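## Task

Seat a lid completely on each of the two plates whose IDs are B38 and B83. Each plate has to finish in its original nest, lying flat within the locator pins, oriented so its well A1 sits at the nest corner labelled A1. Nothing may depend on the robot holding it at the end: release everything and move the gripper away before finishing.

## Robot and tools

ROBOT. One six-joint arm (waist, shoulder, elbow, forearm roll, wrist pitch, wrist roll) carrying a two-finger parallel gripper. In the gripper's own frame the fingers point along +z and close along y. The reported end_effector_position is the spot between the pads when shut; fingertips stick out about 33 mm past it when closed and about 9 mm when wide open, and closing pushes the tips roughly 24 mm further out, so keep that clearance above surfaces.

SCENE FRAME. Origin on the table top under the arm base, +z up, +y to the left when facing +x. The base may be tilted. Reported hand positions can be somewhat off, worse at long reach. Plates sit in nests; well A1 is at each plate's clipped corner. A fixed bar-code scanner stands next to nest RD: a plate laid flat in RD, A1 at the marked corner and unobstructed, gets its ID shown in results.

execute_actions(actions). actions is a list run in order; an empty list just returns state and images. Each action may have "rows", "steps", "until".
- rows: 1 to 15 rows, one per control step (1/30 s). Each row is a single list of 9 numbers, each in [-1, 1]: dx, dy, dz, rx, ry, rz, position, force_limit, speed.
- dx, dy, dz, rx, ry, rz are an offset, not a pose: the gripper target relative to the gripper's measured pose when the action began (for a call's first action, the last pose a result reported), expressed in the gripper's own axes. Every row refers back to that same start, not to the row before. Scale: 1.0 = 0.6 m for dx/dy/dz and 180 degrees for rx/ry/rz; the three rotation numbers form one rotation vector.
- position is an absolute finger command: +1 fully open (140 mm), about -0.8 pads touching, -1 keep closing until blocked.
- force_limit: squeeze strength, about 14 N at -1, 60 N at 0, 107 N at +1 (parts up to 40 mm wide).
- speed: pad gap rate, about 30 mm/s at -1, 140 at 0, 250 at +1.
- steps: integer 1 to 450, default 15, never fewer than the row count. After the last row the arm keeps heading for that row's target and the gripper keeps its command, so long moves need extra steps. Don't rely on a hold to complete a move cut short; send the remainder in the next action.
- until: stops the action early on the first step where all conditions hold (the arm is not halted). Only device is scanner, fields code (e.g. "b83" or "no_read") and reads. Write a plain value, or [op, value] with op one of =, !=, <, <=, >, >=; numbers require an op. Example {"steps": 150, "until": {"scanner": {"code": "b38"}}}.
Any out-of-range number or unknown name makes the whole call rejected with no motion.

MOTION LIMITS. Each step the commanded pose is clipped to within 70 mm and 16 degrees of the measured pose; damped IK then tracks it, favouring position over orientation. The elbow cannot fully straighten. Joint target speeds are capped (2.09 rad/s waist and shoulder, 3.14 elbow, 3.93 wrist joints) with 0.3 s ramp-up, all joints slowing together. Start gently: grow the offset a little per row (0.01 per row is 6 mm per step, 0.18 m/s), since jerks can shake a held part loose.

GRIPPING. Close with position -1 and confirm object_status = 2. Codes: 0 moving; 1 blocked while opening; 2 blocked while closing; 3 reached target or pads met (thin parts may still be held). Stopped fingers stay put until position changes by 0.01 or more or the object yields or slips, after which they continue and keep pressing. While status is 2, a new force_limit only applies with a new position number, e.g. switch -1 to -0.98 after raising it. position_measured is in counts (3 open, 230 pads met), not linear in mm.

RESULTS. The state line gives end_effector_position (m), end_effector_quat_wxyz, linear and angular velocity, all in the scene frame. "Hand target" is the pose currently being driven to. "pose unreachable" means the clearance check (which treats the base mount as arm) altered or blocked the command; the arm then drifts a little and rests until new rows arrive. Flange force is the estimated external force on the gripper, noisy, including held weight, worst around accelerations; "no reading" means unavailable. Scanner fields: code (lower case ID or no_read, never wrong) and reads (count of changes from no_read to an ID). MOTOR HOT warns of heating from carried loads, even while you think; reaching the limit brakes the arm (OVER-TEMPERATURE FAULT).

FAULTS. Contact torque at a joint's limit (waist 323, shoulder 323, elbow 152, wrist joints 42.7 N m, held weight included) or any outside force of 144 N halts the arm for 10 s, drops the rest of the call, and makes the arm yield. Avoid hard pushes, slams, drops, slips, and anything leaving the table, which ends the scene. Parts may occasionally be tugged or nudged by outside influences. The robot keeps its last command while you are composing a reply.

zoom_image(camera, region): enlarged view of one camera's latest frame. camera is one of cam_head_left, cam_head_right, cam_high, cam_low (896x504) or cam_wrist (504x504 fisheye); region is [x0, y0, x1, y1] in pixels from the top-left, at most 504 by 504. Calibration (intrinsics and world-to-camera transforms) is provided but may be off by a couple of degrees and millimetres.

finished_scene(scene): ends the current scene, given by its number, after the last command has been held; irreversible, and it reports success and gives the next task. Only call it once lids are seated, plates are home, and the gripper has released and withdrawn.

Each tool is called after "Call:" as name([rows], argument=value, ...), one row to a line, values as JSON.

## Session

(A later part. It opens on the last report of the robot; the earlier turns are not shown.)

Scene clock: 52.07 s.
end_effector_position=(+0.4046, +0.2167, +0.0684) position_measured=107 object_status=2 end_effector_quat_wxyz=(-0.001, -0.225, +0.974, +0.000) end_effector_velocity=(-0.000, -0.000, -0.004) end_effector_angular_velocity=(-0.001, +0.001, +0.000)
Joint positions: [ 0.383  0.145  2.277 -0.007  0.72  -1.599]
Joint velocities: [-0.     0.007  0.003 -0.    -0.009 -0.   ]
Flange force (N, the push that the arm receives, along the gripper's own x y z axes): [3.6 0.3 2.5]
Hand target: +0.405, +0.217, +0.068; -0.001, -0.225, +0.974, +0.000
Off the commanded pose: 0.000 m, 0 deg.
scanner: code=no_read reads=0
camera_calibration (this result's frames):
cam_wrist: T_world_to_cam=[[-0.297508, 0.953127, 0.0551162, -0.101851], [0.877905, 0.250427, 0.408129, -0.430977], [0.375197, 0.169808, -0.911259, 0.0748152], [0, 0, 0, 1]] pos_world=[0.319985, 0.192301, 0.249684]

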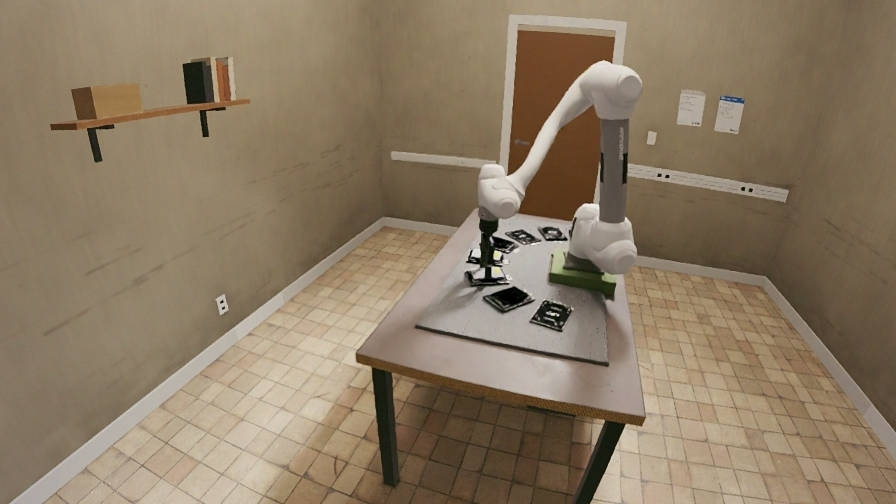

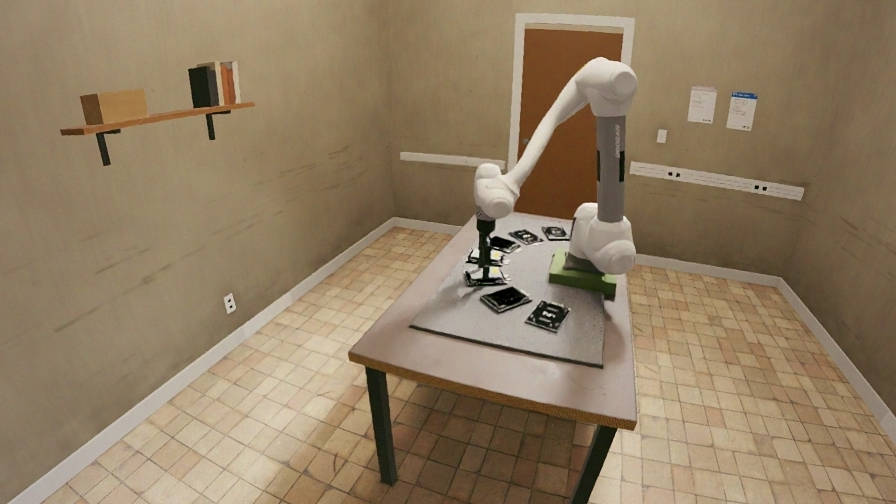

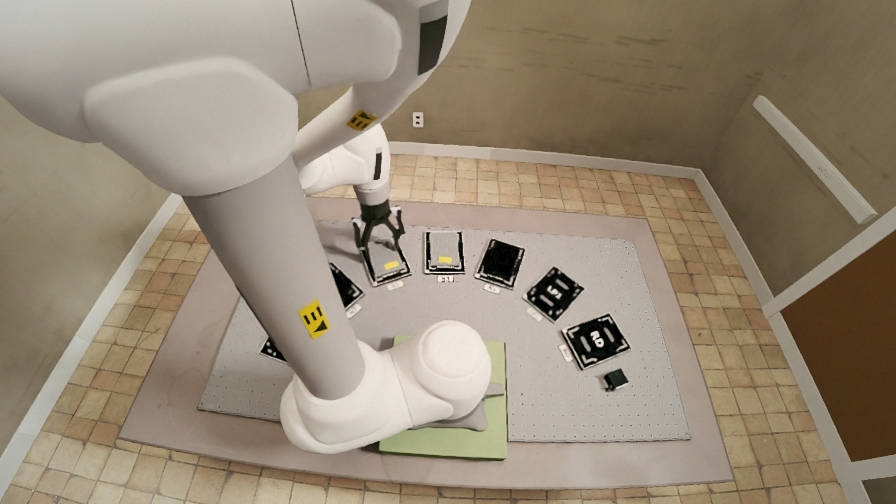

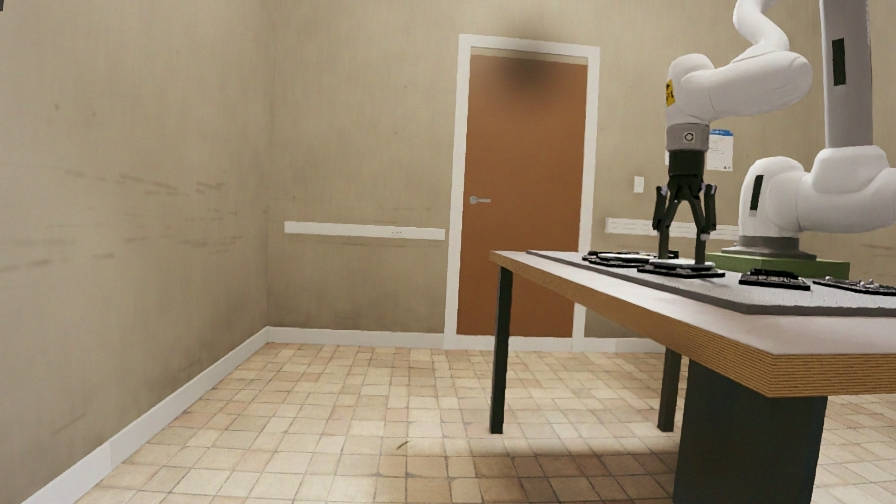

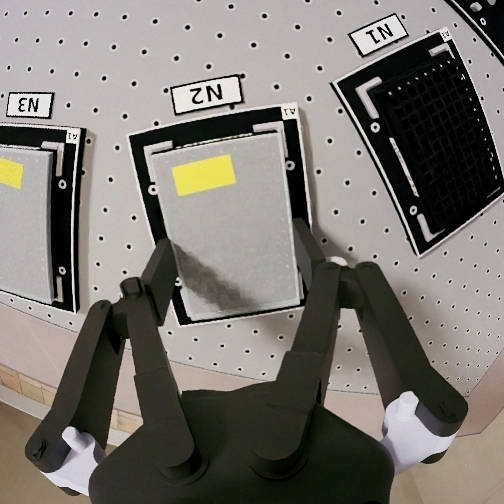

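Call:
execute_actions([
  {"rows": [[0,0,0.0012,0,0,0,-0.98,0.3,-0.4],[0,0,0.0022,0,0,0,-0.98,0.3,-0.4],[0,0,0.0028,0,0,0,-0.98,0.3,-0.4]], "steps": 5},
])

Scene clock: 52.30 s.
end_effector_position=(+0.4046, +0.2168, +0.0670) position_measured=107 object_status=2 end_effector_quat_wxyz=(-0.001, -0.225, +0.974, +0.000) end_effector_velocity=(-0.000, +0.000, -0.004) end_effector_angular_velocity=(-0.001, +0.001, +0.001)
Joint positions: [ 0.383  0.147  2.278 -0.007  0.717 -1.599]
Joint velocities: [ 0.001  0.007  0.003 -0.    -0.009  0.001]
Flange force (N, the push that the arm receives, along the gripper's own x y z axes): [3.0 -3.1 -2.0]
Hand target: +0.405, +0.217, +0.067; -0.001, -0.225, +0.974, +0.000
Off the commanded pose: 0.000 m, 0 deg.
scanner: code=no_read reads=0
camera_calibration (this result's frames):
cam_wrist: T_world_to_cam=[[-0.297522, 0.953122, 0.0551313, -0.101784], [0.877909, 0.250437, 0.408115, -0.430423], [0.375177, 0.169823, -0.911264, 0.0735781], [0, 0, 0, 1]] pos_world=[0.319984, 0.192311, 0.248323]

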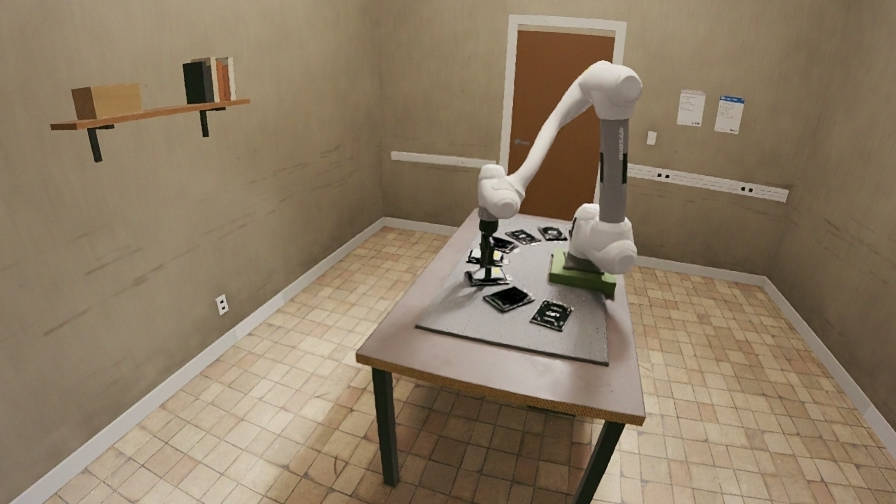

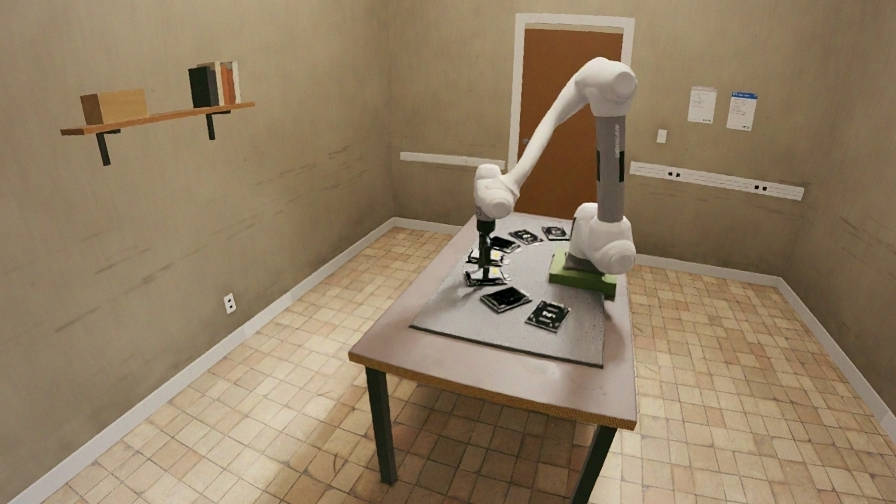

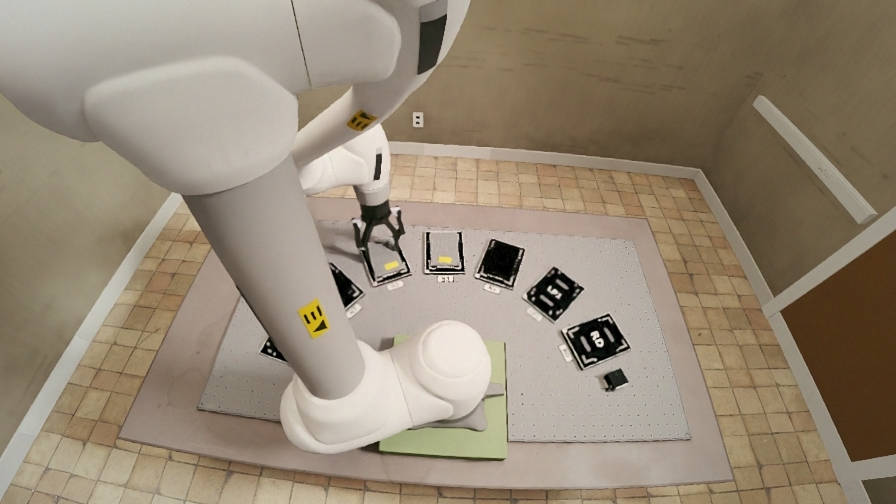

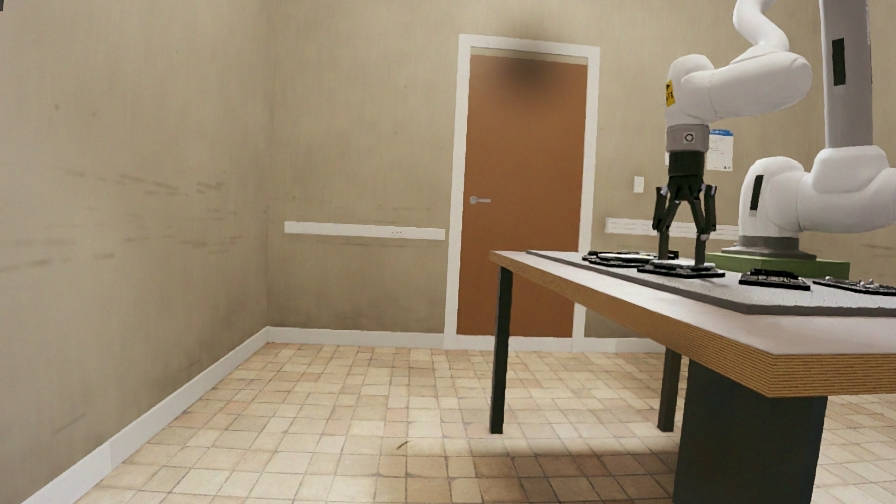

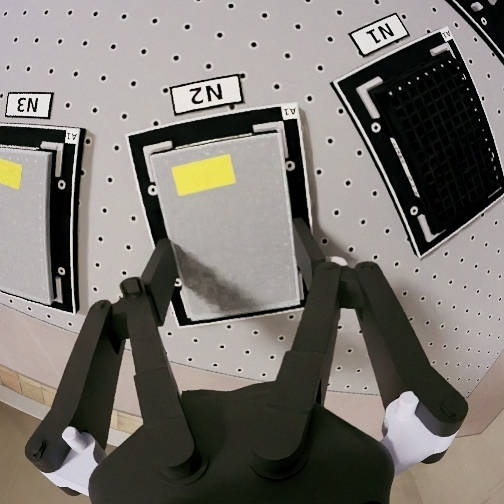

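Call:
execute_actions(actions=[])

Scene clock: 52.37 s.
end_effector_position=(+0.4046, +0.2168, +0.0669) position_measured=107 object_status=2 end_effector_quat_wxyz=(-0.001, -0.225, +0.974, +0.000) end_effector_velocity=(+0.000, +0.000, -0.001) end_effector_angular_velocity=(+0.001, -0.001, -0.000)
Joint positions: [ 0.383  0.148  2.278 -0.007  0.717 -1.599]
Joint velocities: [ 0.     0.002  0.001  0.    -0.004  0.   ]
Flange force (N, the push that the arm receives, along the gripper's own x y z axes): [5.3 -6.2 -14.8]
Hand target: +0.405, +0.217, +0.067; -0.001, -0.225, +0.974, +0.000
Off the commanded pose: 0.000 m, 0 deg.
scanner: code=no_read reads=0
camera_calibration (this result's frames):
cam_wrist: T_world_to_cam=[[-0.297525, 0.95312, 0.0551393, -0.101781], [0.87789, 0.250429, 0.40816, -0.430389], [0.375217, 0.169844, -0.911244, 0.0734159], [0, 0, 0, 1]] pos_world=[0.320005, 0.192322, 0.248179]

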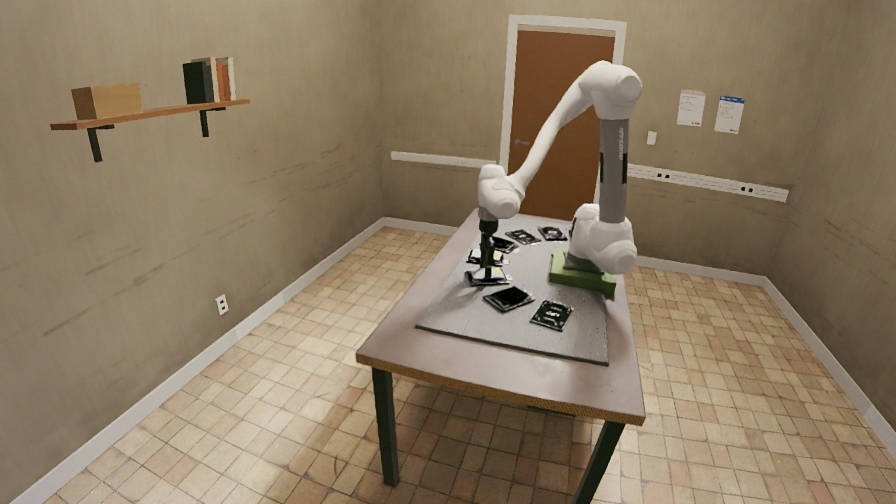

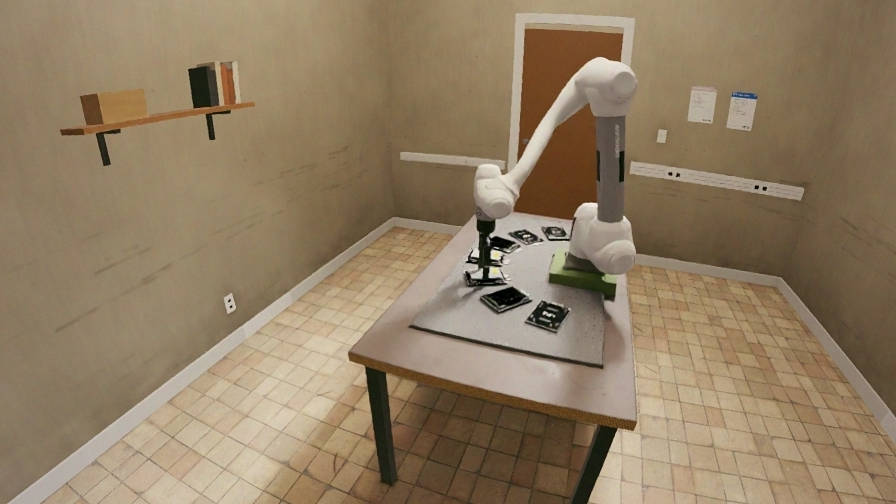

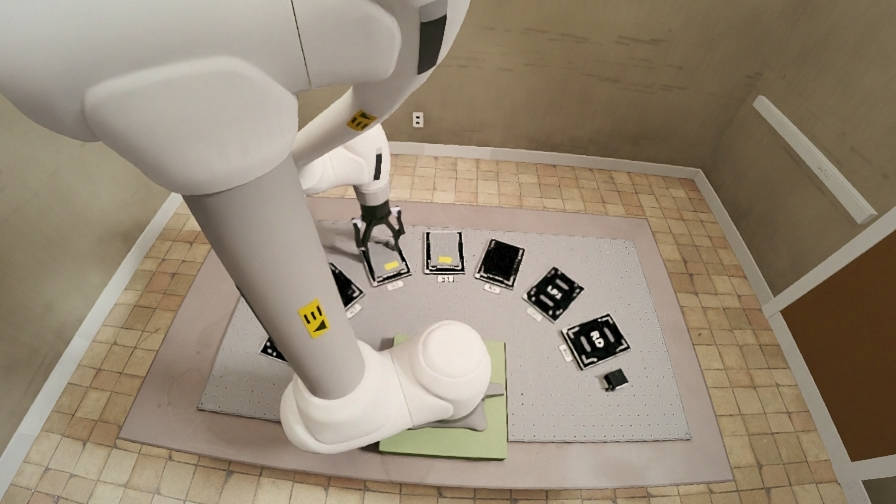

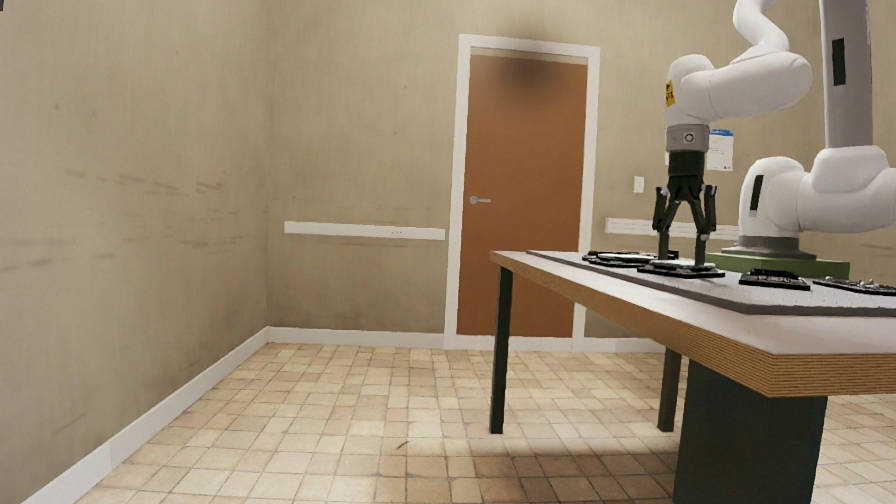

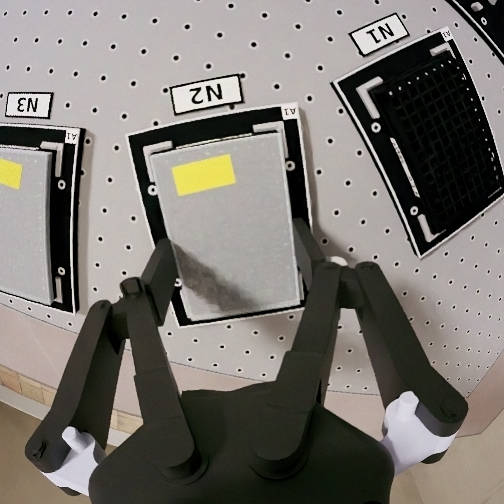

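Call:
execute_actions([
  {"rows": [[0,0,-0.0004,0,0,0,0.3,0,0.0]], "steps": 6},
  {"rows": [[0,0,-0.005,0,0,0,0.3,0,0],[0,0,-0.013,0,0,0,0.3,0,0],[0,0,-0.024,0,0,0,0.3,0,0],[0,0,-0.038,0,0,0,0.3,0,0],[0,0,-0.054,0,0,0,0.3,0,0],[0,0,-0.070,0,0,0,0.3,0,0],[0,0,-0.086,0,0,0,0.3,0,0],[0,0,-0.100,0,0,0,0.3,0,0],[0,0,-0.111,0,0,0,0.3,0,0],[0,0,-0.118,0,0,0,0.3,0,0],[0,0,-0.122,0,0,0,0.3,0,0]], "steps": 18},
])

Call:
zoom_image(camera="cam_low", region=[570, 235, 830, 300])

Call:
zoom_image(camera="cam_wrist", region=[0, 60, 340, 330])

Scene clock: 57.70 s.
end_effector_position=(+0.4045, +0.2165, +0.1396) position_measured=91 object_status=3 end_effector_quat_wxyz=(-0.001, -0.225, +0.974, +0.000) end_effector_velocity=(+0.000, -0.001, +0.005) end_effector_angular_velocity=(-0.001, +0.001, +0.000)
Joint positions: [ 0.384  0.043  2.217 -0.006  0.884 -1.6  ]
Joint velocities: [-0.001 -0.005 -0.005 -0.001  0.013 -0.   ]
Flange force (N, the push that the arm receives, along the gripper's own x y z axes): [0.2 -3.3 3.0]
Flange force at the end of the 1st action (N, along the gripper's axes at the end of the call): [-2.1 -1.3 7.4]
Hand target: +0.405, +0.217, +0.140; -0.001, -0.225, +0.974, +0.000
Off the commanded pose: 0.000 m, 0 deg.
scanner: code=no_read reads=0
camera_calibration (this result's frames):
cam_wrist: T_world_to_cam=[[-0.297379, 0.953181, 0.0548761, -0.105583], [0.87815, 0.250507, 0.407552, -0.459946], [0.374724, 0.169387, -0.911532, 0.140099], [0, 0, 0, 1]] pos_world=[0.320005, 0.192129, 0.32095]

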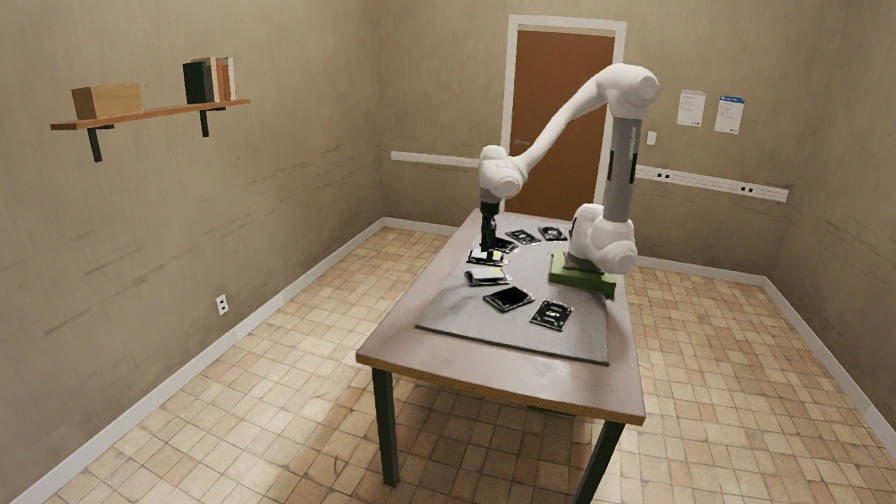

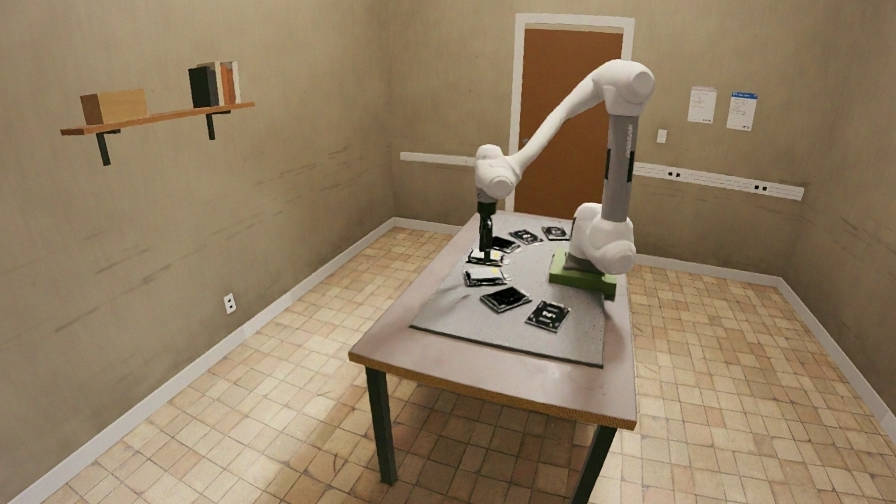

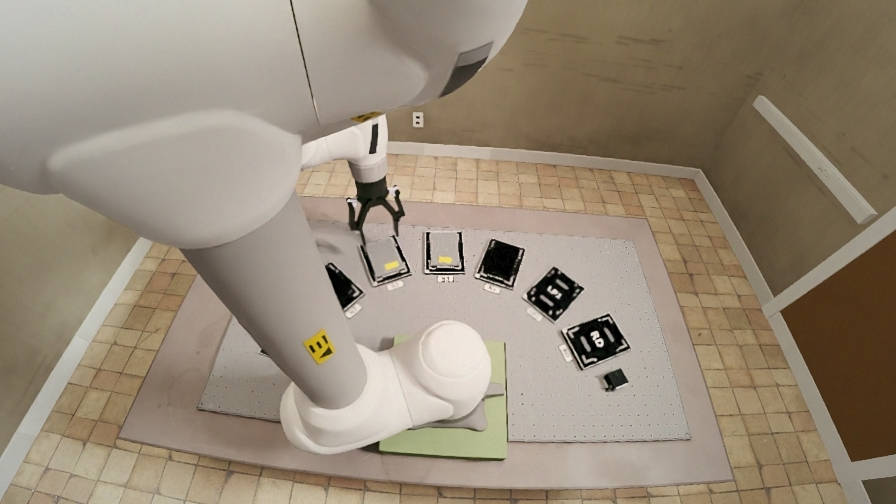

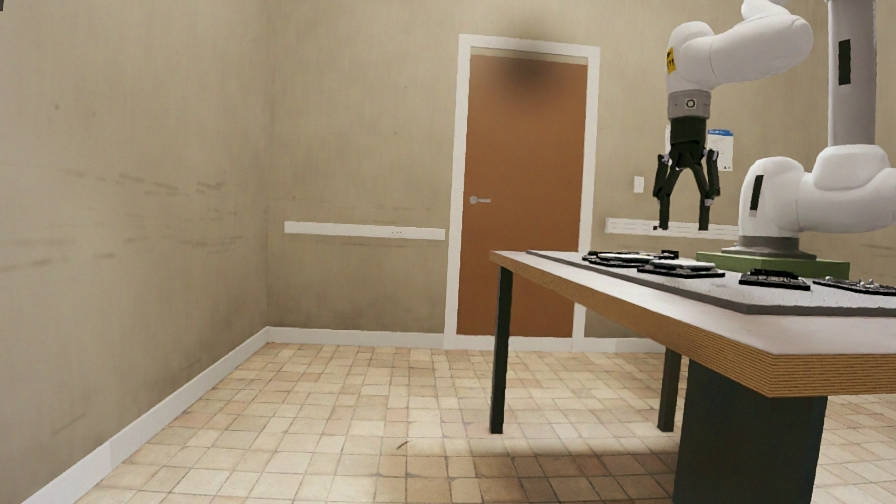

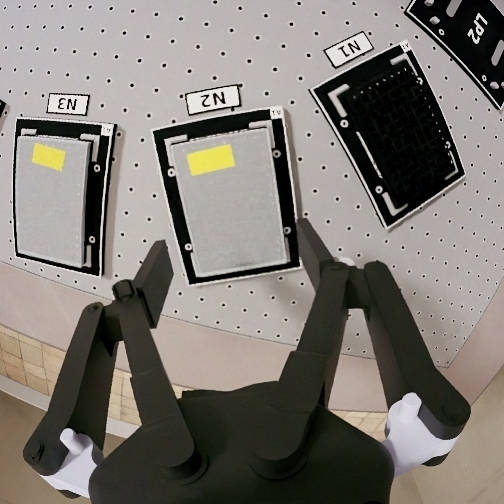

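Region (570, 235, 830, 300) of cam_low's 896x504 image, scaled by 1.938, with more detail than that image has; it fills the top 126 rows of this view, and the rest is white.

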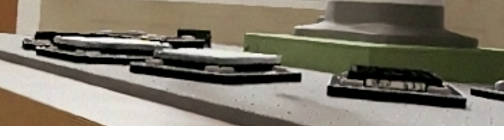

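Region (0, 60, 340, 330) of cam_wrist's 504x504 image, scaled by 1.482, with more detail than that image has; it fills the top 400 rows of this view, and the rest is white.

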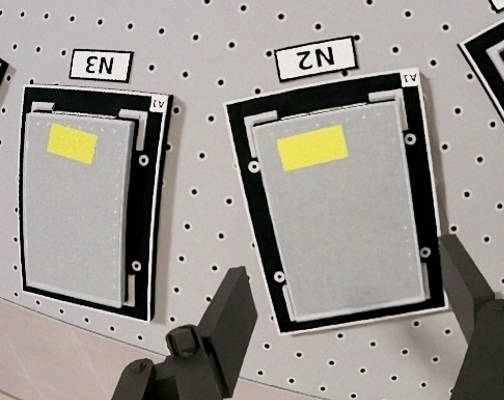

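Call:
zoom_image(camera="cam_low", region=[580, 245, 730, 285])

Call:
zoom_image(camera="cam_head_right", region=[455, 240, 535, 295])

Region (580, 245, 730, 285) of cam_low's 896x504 image, scaled by 3.360, with more detail than that image has; it fills the top 134 rows of this view, and the rest is white.

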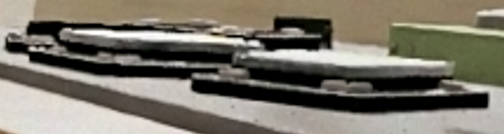

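Region (455, 240, 535, 295) of cam_head_right's 896x504 image, scaled by 6.300, with more detail than that image has; it fills the top 346 rows of this view, and the rest is white.

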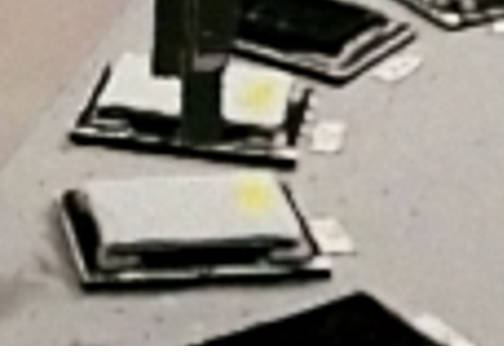

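Call:
finished_scene(scene=2)

The scene is finished: the task was done.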